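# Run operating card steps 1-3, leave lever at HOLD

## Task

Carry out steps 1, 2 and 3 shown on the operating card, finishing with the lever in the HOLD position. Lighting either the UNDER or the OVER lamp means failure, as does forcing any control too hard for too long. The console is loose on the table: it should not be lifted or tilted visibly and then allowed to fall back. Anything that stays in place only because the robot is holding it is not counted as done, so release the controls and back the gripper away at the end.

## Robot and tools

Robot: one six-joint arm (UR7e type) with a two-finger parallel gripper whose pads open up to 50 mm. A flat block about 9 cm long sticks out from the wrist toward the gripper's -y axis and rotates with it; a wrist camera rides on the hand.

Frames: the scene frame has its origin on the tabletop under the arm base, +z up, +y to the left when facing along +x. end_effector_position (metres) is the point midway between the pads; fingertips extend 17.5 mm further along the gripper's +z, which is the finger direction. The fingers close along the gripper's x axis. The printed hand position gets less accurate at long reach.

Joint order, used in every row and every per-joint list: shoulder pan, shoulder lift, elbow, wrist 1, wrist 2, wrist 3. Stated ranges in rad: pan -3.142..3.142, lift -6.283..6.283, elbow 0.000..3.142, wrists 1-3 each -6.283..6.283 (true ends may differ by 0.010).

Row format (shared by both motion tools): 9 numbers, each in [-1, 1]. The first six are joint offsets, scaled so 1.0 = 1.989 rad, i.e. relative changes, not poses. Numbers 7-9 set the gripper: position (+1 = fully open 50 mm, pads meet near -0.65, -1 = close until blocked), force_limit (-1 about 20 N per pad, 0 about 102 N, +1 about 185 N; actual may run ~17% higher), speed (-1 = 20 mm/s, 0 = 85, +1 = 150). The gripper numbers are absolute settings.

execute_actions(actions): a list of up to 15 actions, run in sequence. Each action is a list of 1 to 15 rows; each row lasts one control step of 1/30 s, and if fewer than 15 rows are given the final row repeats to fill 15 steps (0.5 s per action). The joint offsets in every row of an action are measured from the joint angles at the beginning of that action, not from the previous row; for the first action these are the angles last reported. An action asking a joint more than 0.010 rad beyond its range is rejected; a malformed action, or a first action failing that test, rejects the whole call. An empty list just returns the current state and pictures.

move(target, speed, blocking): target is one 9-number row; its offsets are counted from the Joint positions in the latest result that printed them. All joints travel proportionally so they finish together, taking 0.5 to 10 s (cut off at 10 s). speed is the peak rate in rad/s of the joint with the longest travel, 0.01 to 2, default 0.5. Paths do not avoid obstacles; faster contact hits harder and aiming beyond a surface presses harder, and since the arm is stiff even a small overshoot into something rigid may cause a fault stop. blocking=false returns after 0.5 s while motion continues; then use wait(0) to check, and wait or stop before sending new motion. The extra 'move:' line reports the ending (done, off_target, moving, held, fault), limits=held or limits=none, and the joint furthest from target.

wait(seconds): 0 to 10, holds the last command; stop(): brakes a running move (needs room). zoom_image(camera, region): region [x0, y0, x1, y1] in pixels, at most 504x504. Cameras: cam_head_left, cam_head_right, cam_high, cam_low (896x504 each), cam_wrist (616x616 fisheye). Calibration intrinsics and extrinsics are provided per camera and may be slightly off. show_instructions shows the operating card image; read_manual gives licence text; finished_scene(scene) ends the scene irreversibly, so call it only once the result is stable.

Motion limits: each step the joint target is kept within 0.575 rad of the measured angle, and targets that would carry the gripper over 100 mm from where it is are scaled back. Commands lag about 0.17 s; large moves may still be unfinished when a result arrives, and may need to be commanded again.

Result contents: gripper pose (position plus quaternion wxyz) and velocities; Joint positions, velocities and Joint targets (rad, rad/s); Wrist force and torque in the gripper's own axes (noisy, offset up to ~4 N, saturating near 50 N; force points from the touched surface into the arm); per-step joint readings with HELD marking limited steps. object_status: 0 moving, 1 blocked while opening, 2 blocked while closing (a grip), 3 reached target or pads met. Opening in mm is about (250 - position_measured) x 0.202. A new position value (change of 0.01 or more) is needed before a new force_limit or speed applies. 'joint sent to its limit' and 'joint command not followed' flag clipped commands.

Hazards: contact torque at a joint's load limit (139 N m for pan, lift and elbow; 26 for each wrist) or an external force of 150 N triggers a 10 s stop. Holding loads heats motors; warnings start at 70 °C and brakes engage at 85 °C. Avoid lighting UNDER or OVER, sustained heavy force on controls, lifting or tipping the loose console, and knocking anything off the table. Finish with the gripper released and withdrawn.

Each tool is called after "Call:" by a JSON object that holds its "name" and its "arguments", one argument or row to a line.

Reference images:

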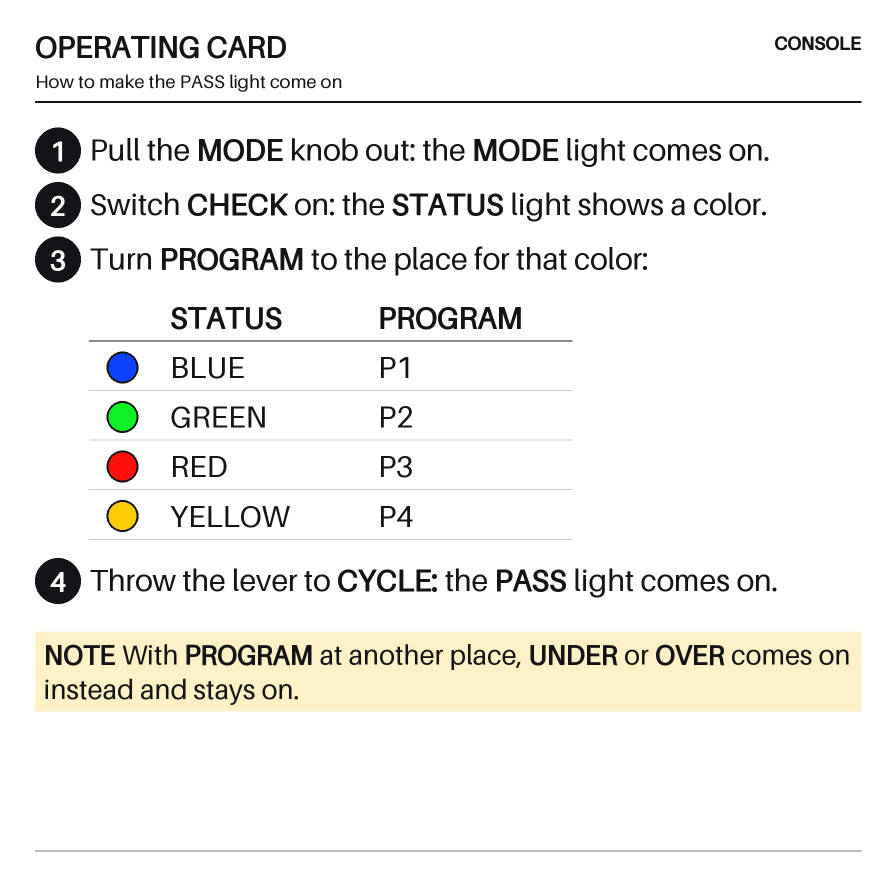

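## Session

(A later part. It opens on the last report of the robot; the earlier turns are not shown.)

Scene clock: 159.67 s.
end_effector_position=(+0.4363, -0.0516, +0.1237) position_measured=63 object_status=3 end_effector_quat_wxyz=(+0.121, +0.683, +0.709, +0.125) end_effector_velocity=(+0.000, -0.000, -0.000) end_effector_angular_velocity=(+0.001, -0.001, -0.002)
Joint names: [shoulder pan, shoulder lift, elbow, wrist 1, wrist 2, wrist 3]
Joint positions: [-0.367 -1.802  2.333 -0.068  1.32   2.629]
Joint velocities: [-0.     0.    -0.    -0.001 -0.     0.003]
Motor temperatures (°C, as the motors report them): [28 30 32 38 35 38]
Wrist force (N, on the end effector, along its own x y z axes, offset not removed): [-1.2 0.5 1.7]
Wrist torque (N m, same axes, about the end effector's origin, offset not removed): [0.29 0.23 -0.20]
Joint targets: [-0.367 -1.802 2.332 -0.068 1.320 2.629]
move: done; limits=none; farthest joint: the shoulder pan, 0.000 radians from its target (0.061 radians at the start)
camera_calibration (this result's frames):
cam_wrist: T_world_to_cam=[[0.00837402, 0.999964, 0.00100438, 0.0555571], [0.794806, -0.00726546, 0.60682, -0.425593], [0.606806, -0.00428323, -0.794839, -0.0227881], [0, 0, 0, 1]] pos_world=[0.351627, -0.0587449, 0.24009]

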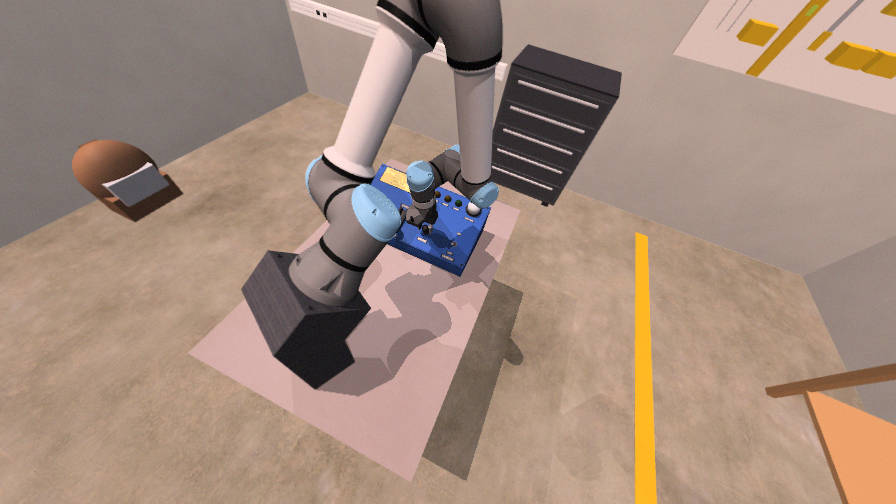

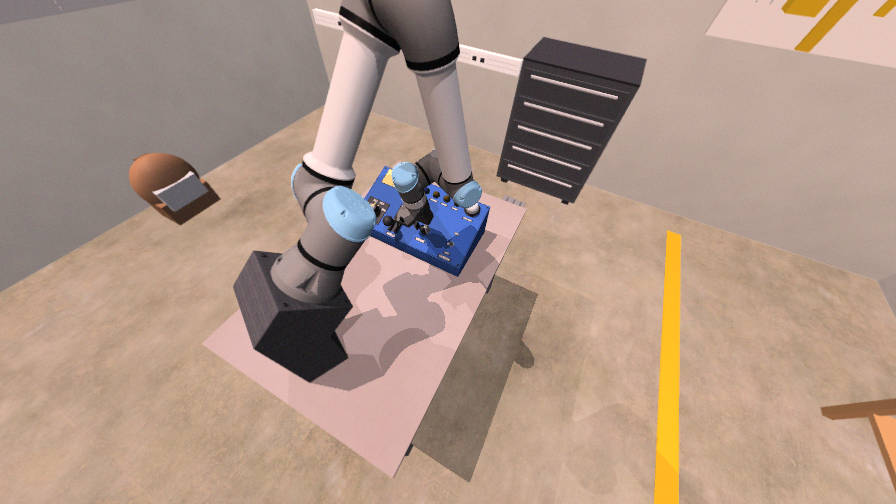

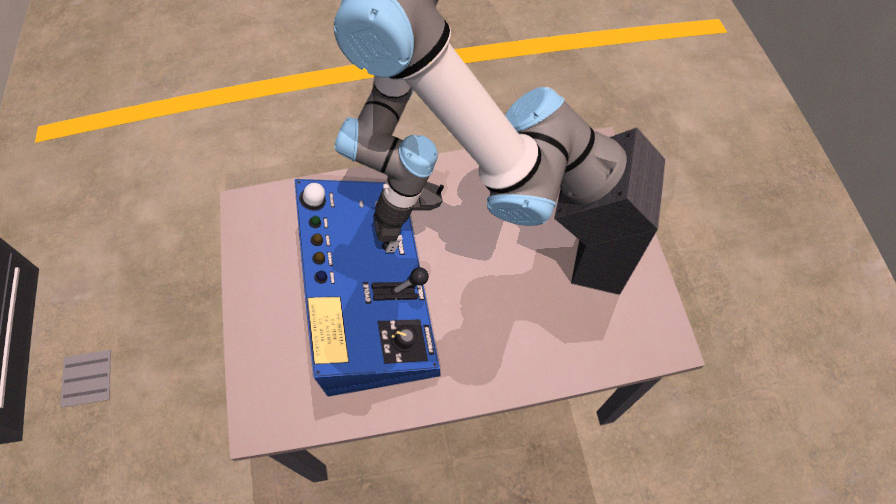

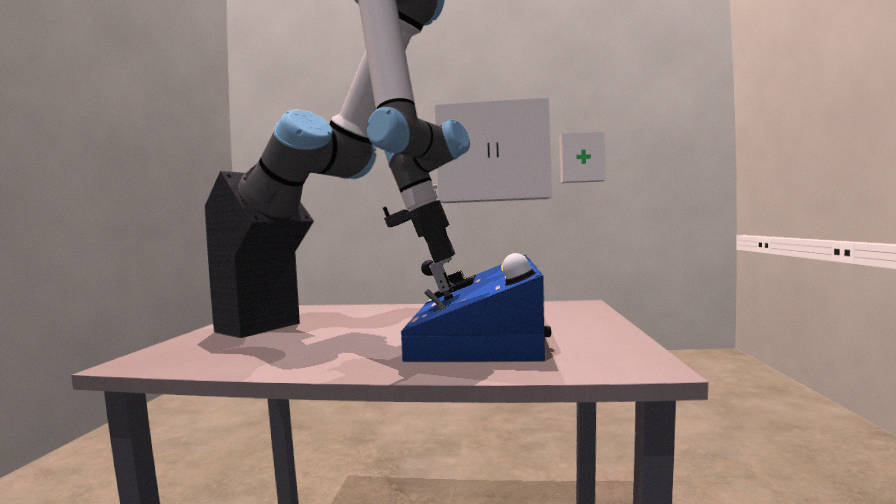

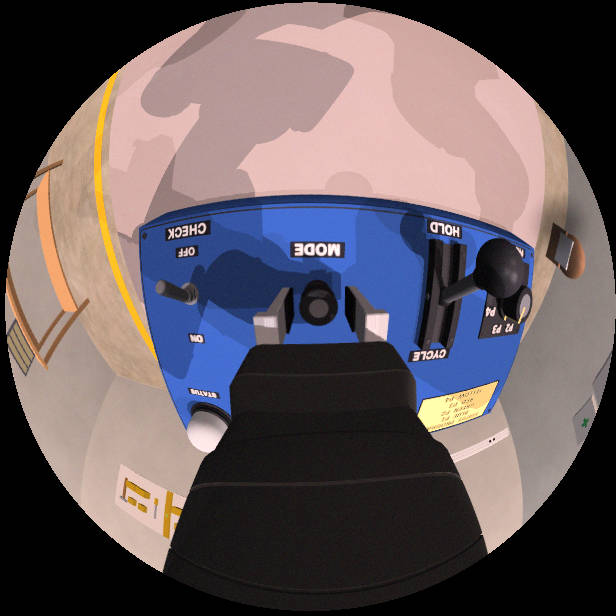

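Call:
{"name": "execute_actions", "arguments": {
  "actions": [
    [[0,0,0,0,0.0025,0,-1,-0.7,-0.5]],
    [[0,0,0,0,0,0,-1,-0.7,-0.5]]
  ]
}}

Call:
{"name": "move", "arguments": {
  "target": [-0.00325,-0.00906,0.00313,0.0063,-0.0029,-0.0015,-1,-0.7,-0.5],
  "speed": 0.03
}}

Scene clock: 175.77 s.
end_effector_position=(+0.4357, -0.0528, +0.1235) position_measured=130 object_status=2 end_effector_quat_wxyz=(+0.121, +0.684, +0.709, +0.123) end_effector_velocity=(+0.000, -0.000, +0.000) end_effector_angular_velocity=(-0.000, -0.000, +0.000)
Joint names: [shoulder pan, shoulder lift, elbow, wrist 1, wrist 2, wrist 3]
Joint positions: [-0.367 -1.802  2.332 -0.068  1.325  2.629]
Joint velocities: [-0.  0. -0. -0. -0. -0.]
Motor temperatures (°C, as the motors report them): [28 30 32 38 35 38]
Wrist force (N, on the end effector, along its own x y z axes, offset not removed): [9.9 3.2 3.0]
Wrist torque (N m, same axes, about the end effector's origin, offset not removed): [0.19 -0.10 -0.26]
Joint targets: [-0.367 -1.802 2.332 -0.068 1.325 2.629]
Step readings (joint positions; steps 1 to 15: 1st action; 16 to 30: 2nd action):
0: [-0.367 -1.802 2.332 -0.068 1.320 2.629]
1: [-0.367 -1.802 2.332 -0.068 1.320 2.629]
2: [-0.367 -1.802 2.332 -0.068 1.321 2.629]
4: [-0.367 -1.802 2.332 -0.068 1.323 2.629]
8: [-0.367 -1.802 2.332 -0.068 1.324 2.629]
15: [-0.367 -1.802 2.332 -0.068 1.325 2.629]
16: [-0.367 -1.802 2.332 -0.068 1.325 2.629]
17: [-0.367 -1.802 2.332 -0.068 1.325 2.629]
19: [-0.367 -1.802 2.332 -0.068 1.325 2.629]
23: [-0.367 -1.802 2.332 -0.068 1.325 2.629]
30: Joint positions above
camera_calibration (this result's frames):
cam_wrist: T_world_to_cam=[[0.00981726, 0.999947, -0.00303812, 0.0565887], [0.7962, -0.00597875, 0.605004, -0.42532], [0.604954, -0.00835843, -0.796217, -0.0218148], [0, 0, 0, 1]] pos_world=[0.351281, -0.059311, 0.240123]

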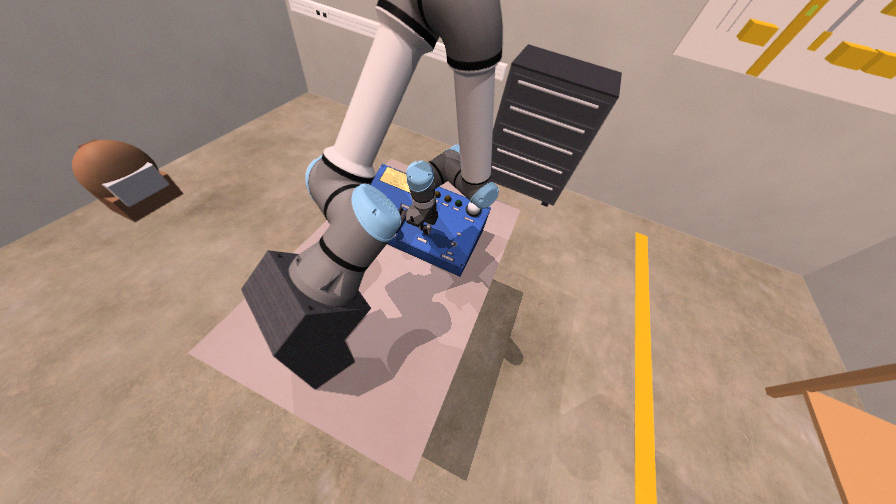

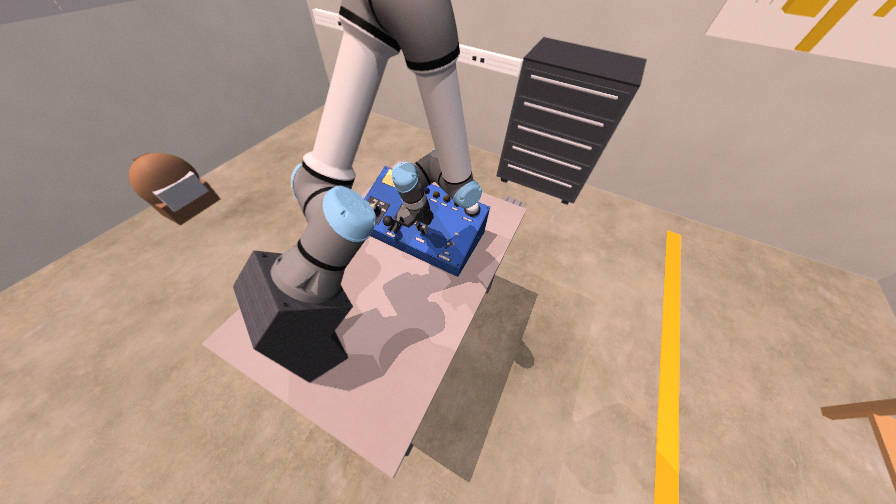

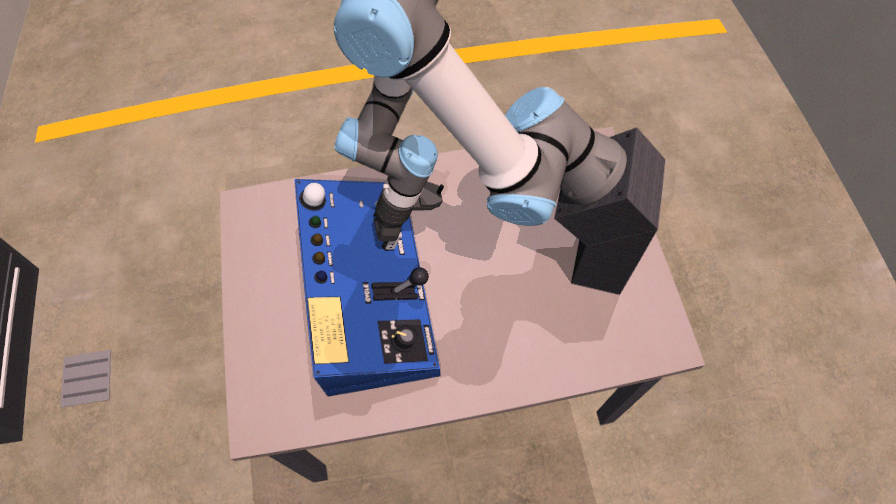

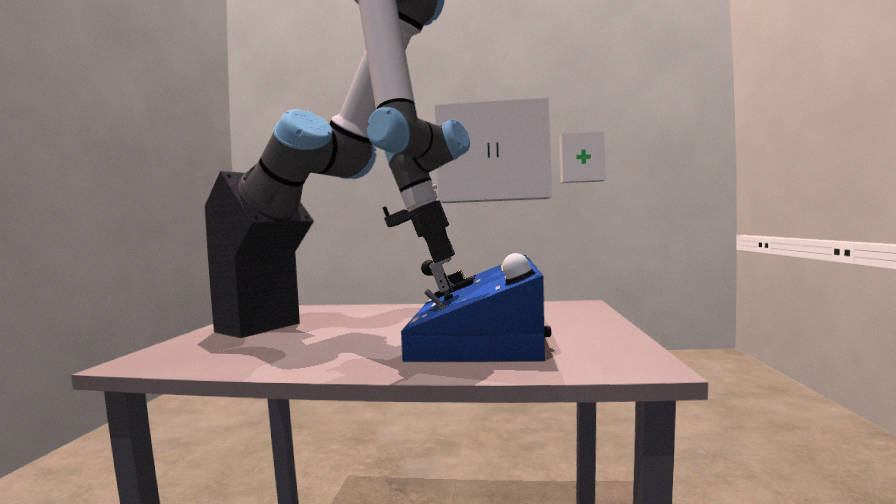

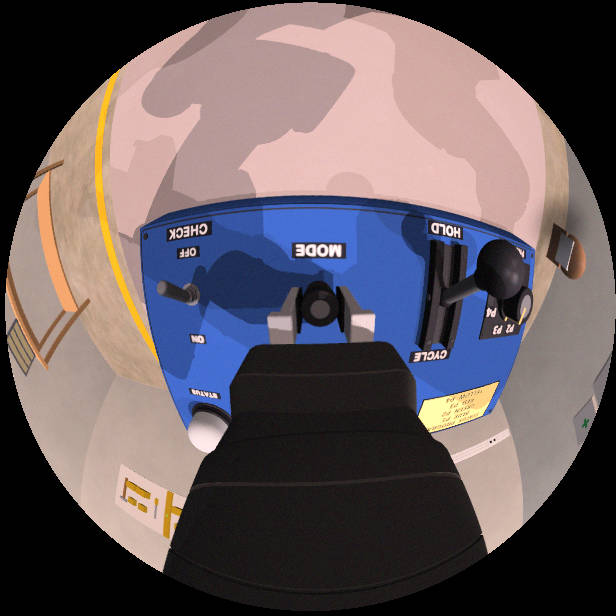

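Scene clock: 176.67 s.
end_effector_position=(+0.4340, -0.0529, +0.1282) position_measured=130 object_status=2 end_effector_quat_wxyz=(+0.121, +0.684, +0.709, +0.123) end_effector_velocity=(-0.000, +0.000, +0.001) end_effector_angular_velocity=(+0.001, +0.001, -0.001)
Joint names: [shoulder pan, shoulder lift, elbow, wrist 1, wrist 2, wrist 3]
Joint positions: [-0.374 -1.82   2.339 -0.056  1.319  2.626]
Joint velocities: [-0.001 -0.002  0.     0.003 -0.001  0.001]
Motor temperatures (°C, as the motors report them): [28 30 32 38 35 38]
Wrist force (N, on the end effector, along its own x y z axes, offset not removed): [10.1 0.6 9.6]
Wrist torque (N m, same axes, about the end effector's origin, offset not removed): [0.38 0.20 -0.15]
Joint targets: [-0.374 -1.820 2.339 -0.056 1.319 2.626]
move: done; limits=none; farthest joint: the shoulder pan, 0.000 radians from its target (0.006 radians at the start)
camera_calibration (this result's frames):
cam_wrist: T_world_to_cam=[[0.00980284, 0.999947, -0.00303064, 0.0566949], [0.796205, -0.00597186, 0.604997, -0.426842], [0.604947, -0.0083437, -0.796222, -0.0170593], [0, 0, 0, 1]] pos_world=[0.349618, -0.0593832, 0.244827]

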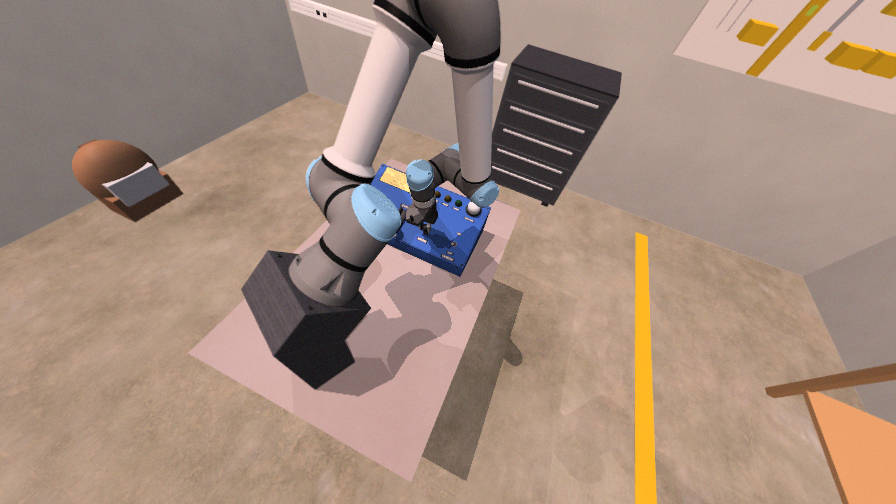

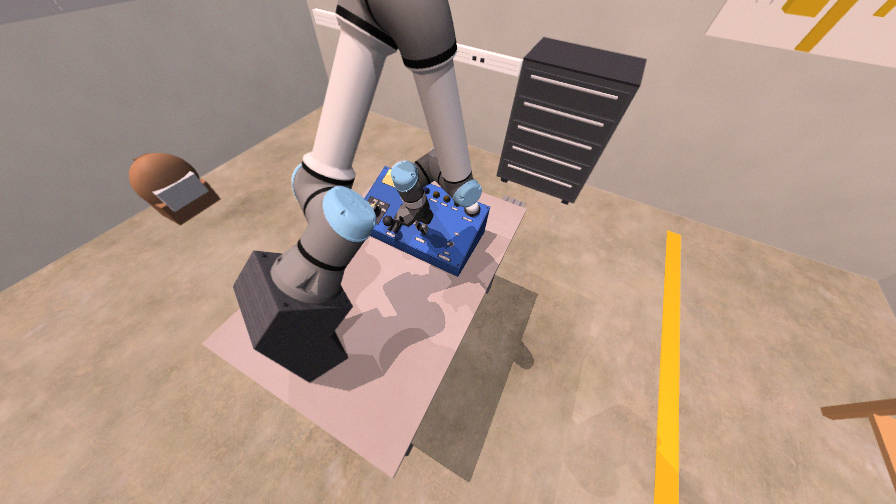

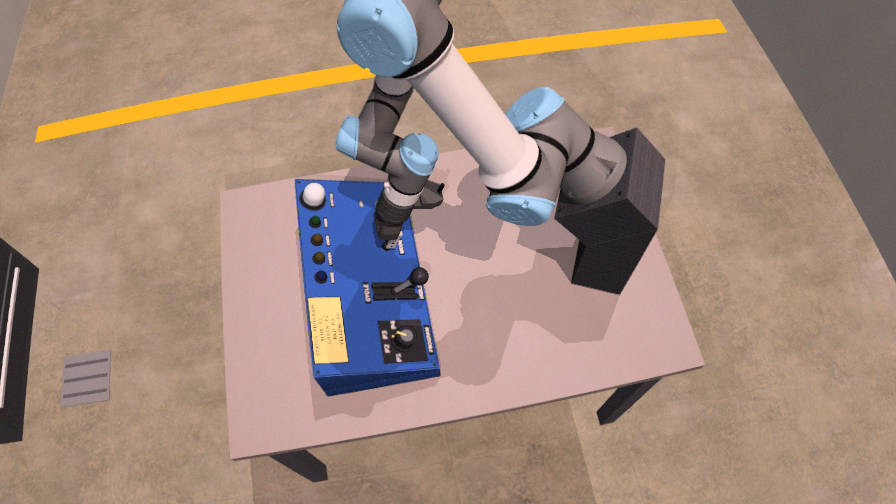

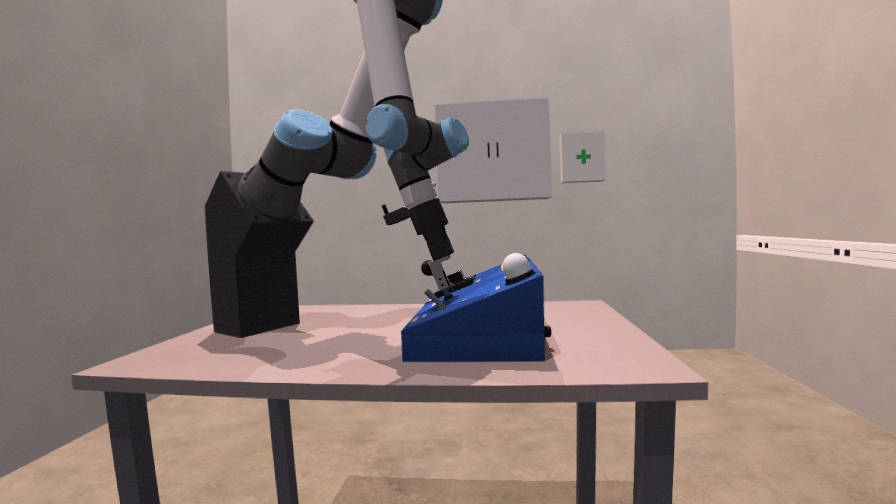

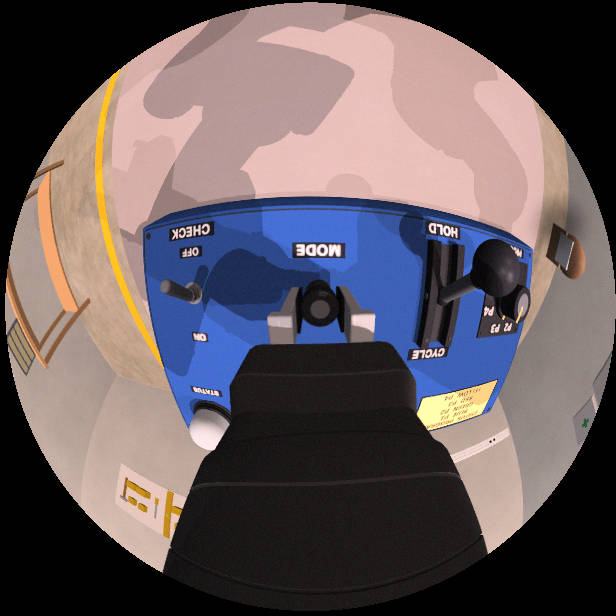

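Call:
{"name": "move", "arguments": {
  "target": [-0.00325,-0.00906,0.00313,0.0063,-0.0034,-0.0015,-1,-0.7,-0.5],
  "speed": 0.03
}}

Scene clock: 181.13 s.
end_effector_position=(+0.4324, -0.0526, +0.1329) position_measured=130 object_status=2 end_effector_quat_wxyz=(+0.121, +0.684, +0.709, +0.123) end_effector_velocity=(+0.001, -0.000, +0.001) end_effector_angular_velocity=(-0.000, -0.003, +0.000)
Joint names: [shoulder pan, shoulder lift, elbow, wrist 1, wrist 2, wrist 3]
Joint positions: [-0.38  -1.838  2.345 -0.043  1.312  2.623]
Joint velocities: [ 0.    -0.002 -0.    -0.001 -0.001  0.   ]
Motor temperatures (°C, as the motors report them): [28 30 32 38 35 38]
Wrist force (N, on the end effector, along its own x y z axes, offset not removed): [2.9 -4.1 -4.9]
Wrist torque (N m, same axes, about the end effector's origin, offset not removed): [0.12 -0.03 -0.03]
Joint targets: [-0.380 -1.838 2.345 -0.043 1.312 2.623]
move: done; limits=none; farthest joint: the shoulder pan, 0.000 radians from its target (0.007 radians at the start)
camera_calibration (this result's frames):
cam_wrist: T_world_to_cam=[[0.00953768, 0.999952, -0.00226393, 0.0565071], [0.795934, -0.00622119, 0.605352, -0.428343], [0.605309, -0.00757559, -0.795955, -0.0125277], [0, 0, 0, 1]] pos_world=[0.347977, -0.0592641, 0.249455]

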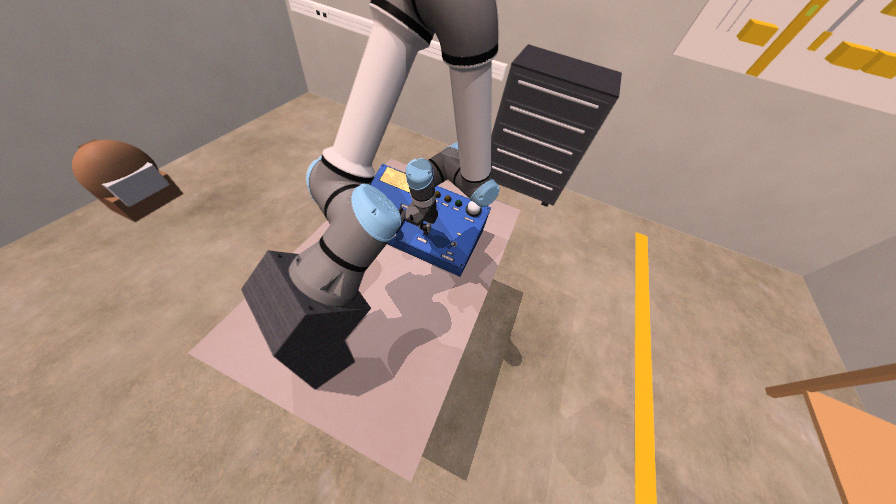

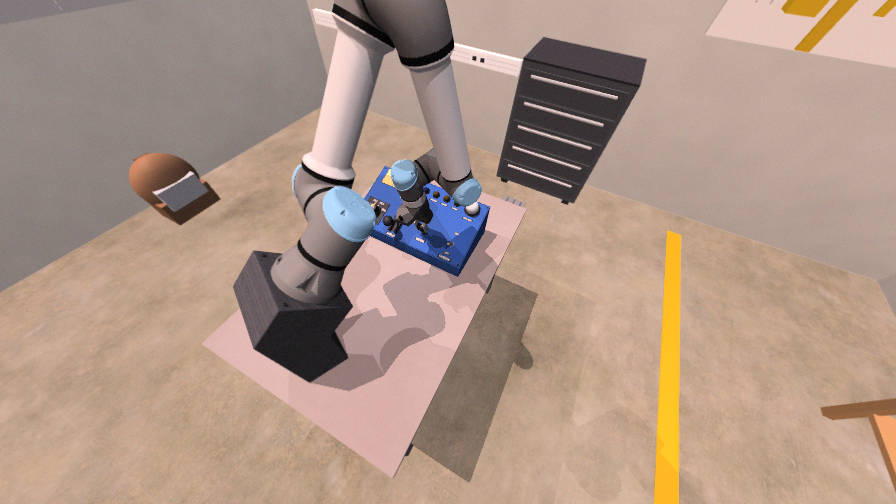

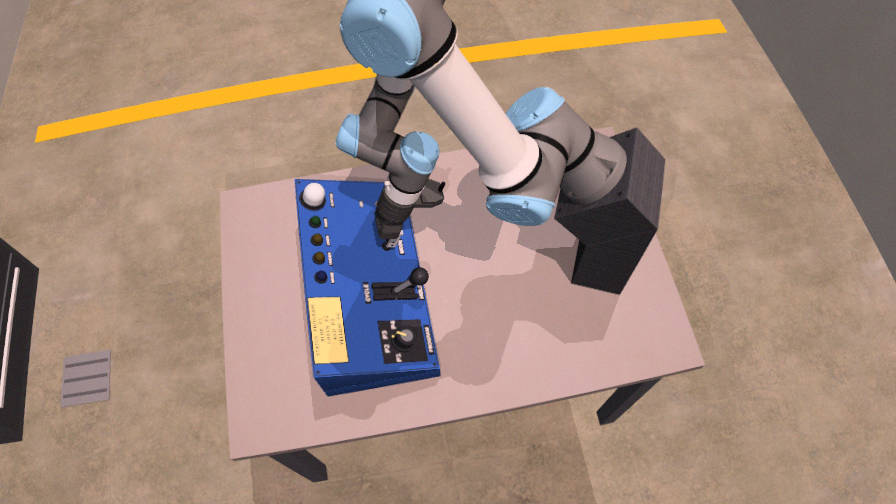

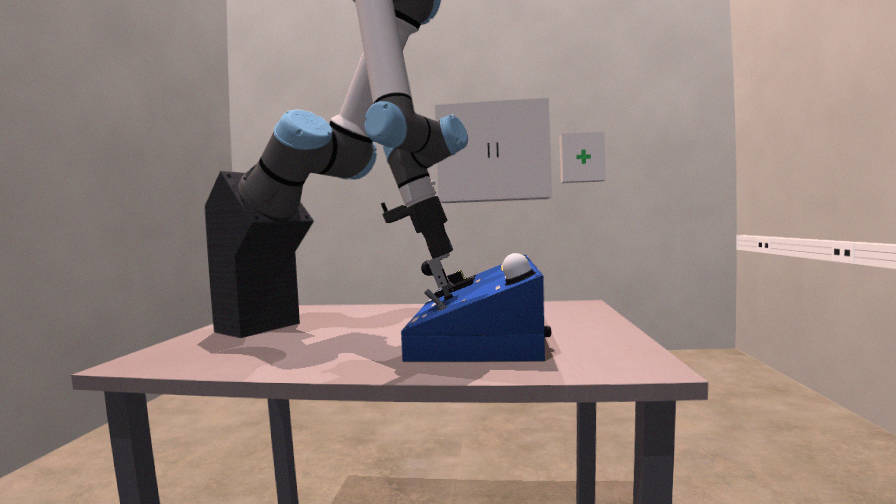

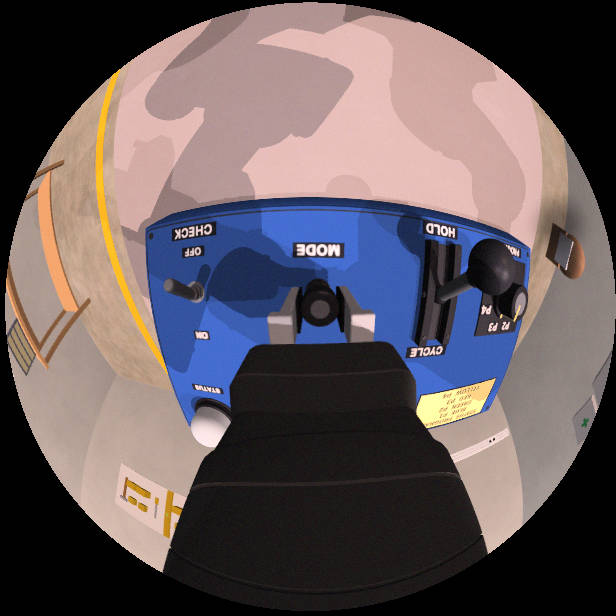

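Call:
{"name": "execute_actions", "arguments": {
  "actions": [
    [[-0.0007,-0.0018,0.0006,0.0013,-0.0006,-0.0003,-1,-0.7,-0.5],[-0.0007,-0.0018,0.0006,0.0013,-0.0006,-0.0003,-1,-0.7,-0.5],[-0.0007,-0.0018,0.0006,0.0013,-0.0006,-0.0003,-1,-0.7,-0.5],[-0.0014,-0.0036,0.0012,0.0025,-0.0012,-0.0006,-1,-0.7,-0.5],[-0.0014,-0.0036,0.0012,0.0025,-0.0012,-0.0006,-1,-0.7,-0.5],[-0.0014,-0.0036,0.0012,0.0025,-0.0012,-0.0006,-1,-0.7,-0.5],[-0.002,-0.0055,0.0018,0.0038,-0.0018,-0.0009,-1,-0.7,-0.5]],
    [[0,0,0,0,0,0,1,-0.7,0]]
  ]
}}

Scene clock: 188.20 s.
end_effector_position=(+0.4315, -0.0527, +0.1357) position_measured=3 object_status=0 end_effector_quat_wxyz=(+0.121, +0.684, +0.709, +0.123) end_effector_velocity=(-0.000, -0.000, -0.000) end_effector_angular_velocity=(-0.001, +0.002, -0.001)
Joint names: [shoulder pan, shoulder lift, elbow, wrist 1, wrist 2, wrist 3]
Joint positions: [-0.384 -1.849  2.348 -0.036  1.308  2.621]
Joint velocities: [ 0.     0.    -0.001  0.001  0.002  0.   ]
Motor temperatures (°C, as the motors report them): [28 30 32 38 35 38]
Wrist force (N, on the end effector, along its own x y z axes, offset not removed): [2.3 -1.0 1.6]
Wrist torque (N m, same axes, about the end effector's origin, offset not removed): [-0.08 -0.29 -0.06]
Joint targets: [-0.384 -1.849 2.348 -0.036 1.309 2.621]
Step readings (joint positions; steps 1 to 15: 1st action; 16 to 30: 2nd action):
0: [-0.380 -1.838 2.345 -0.043 1.312 2.623]
1: [-0.380 -1.838 2.345 -0.043 1.312 2.623]
2: [-0.381 -1.839 2.345 -0.043 1.312 2.622]
4: [-0.381 -1.840 2.346 -0.042 1.311 2.622]
8: [-0.383 -1.845 2.347 -0.038 1.310 2.621]
15: [-0.384 -1.849 2.348 -0.036 1.309 2.621]
16: [-0.384 -1.849 2.348 -0.036 1.309 2.621]
17: [-0.384 -1.849 2.348 -0.036 1.308 2.621]
19: [-0.384 -1.849 2.348 -0.036 1.308 2.621]
23: [-0.384 -1.849 2.348 -0.036 1.308 2.621]
30: Joint positions above
camera_calibration (this result's frames):
cam_wrist: T_world_to_cam=[[0.0095356, 0.999952, -0.00234269, 0.0565539], [0.795752, -0.00616956, 0.605591, -0.429254], [0.605548, -0.00763888, -0.795772, -0.0098983], [0, 0, 0, 1]] pos_world=[0.347034, -0.059275, 0.252208]

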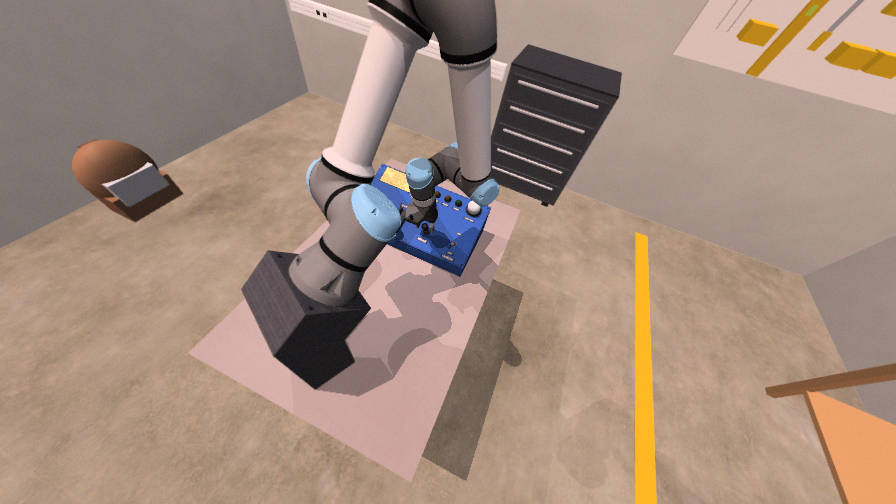

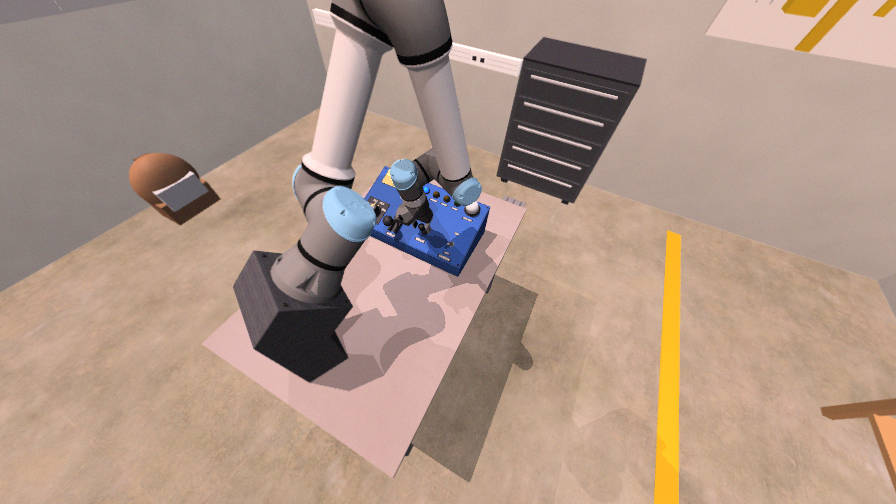

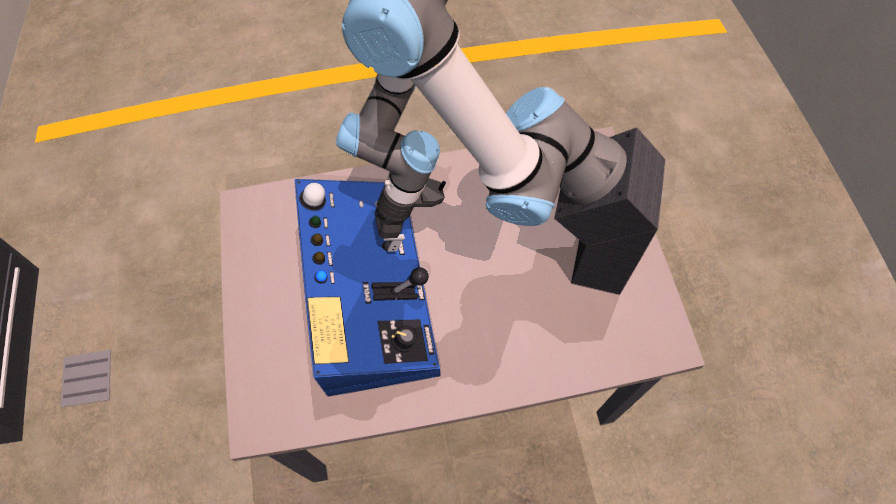

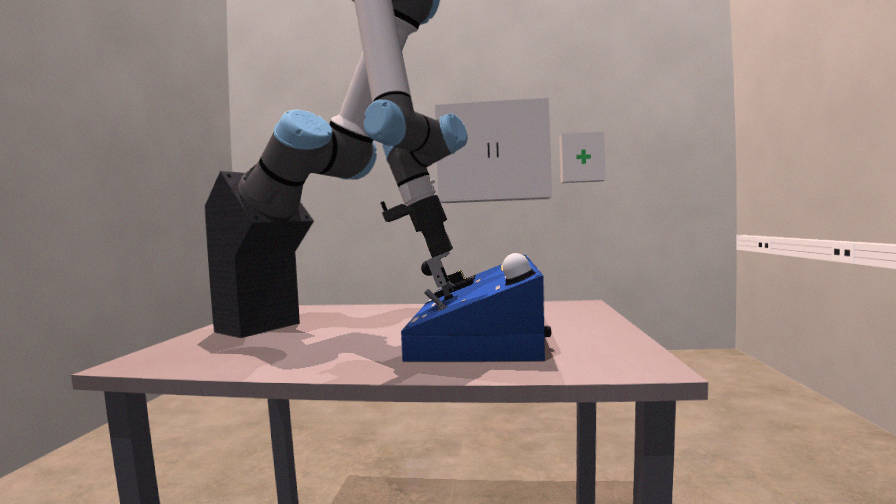

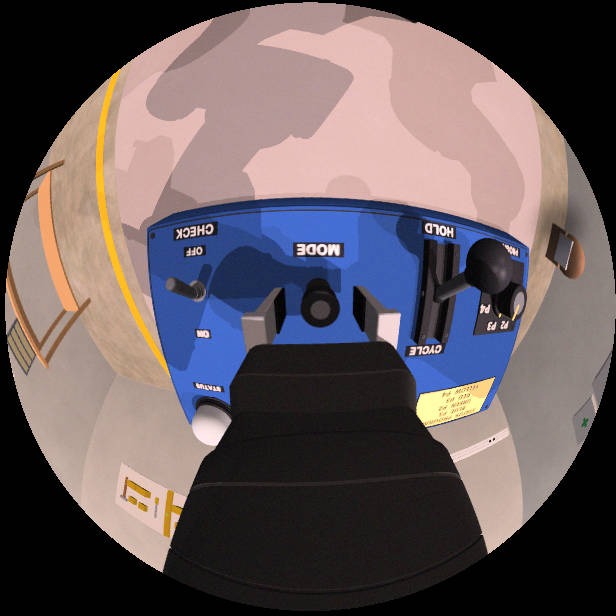

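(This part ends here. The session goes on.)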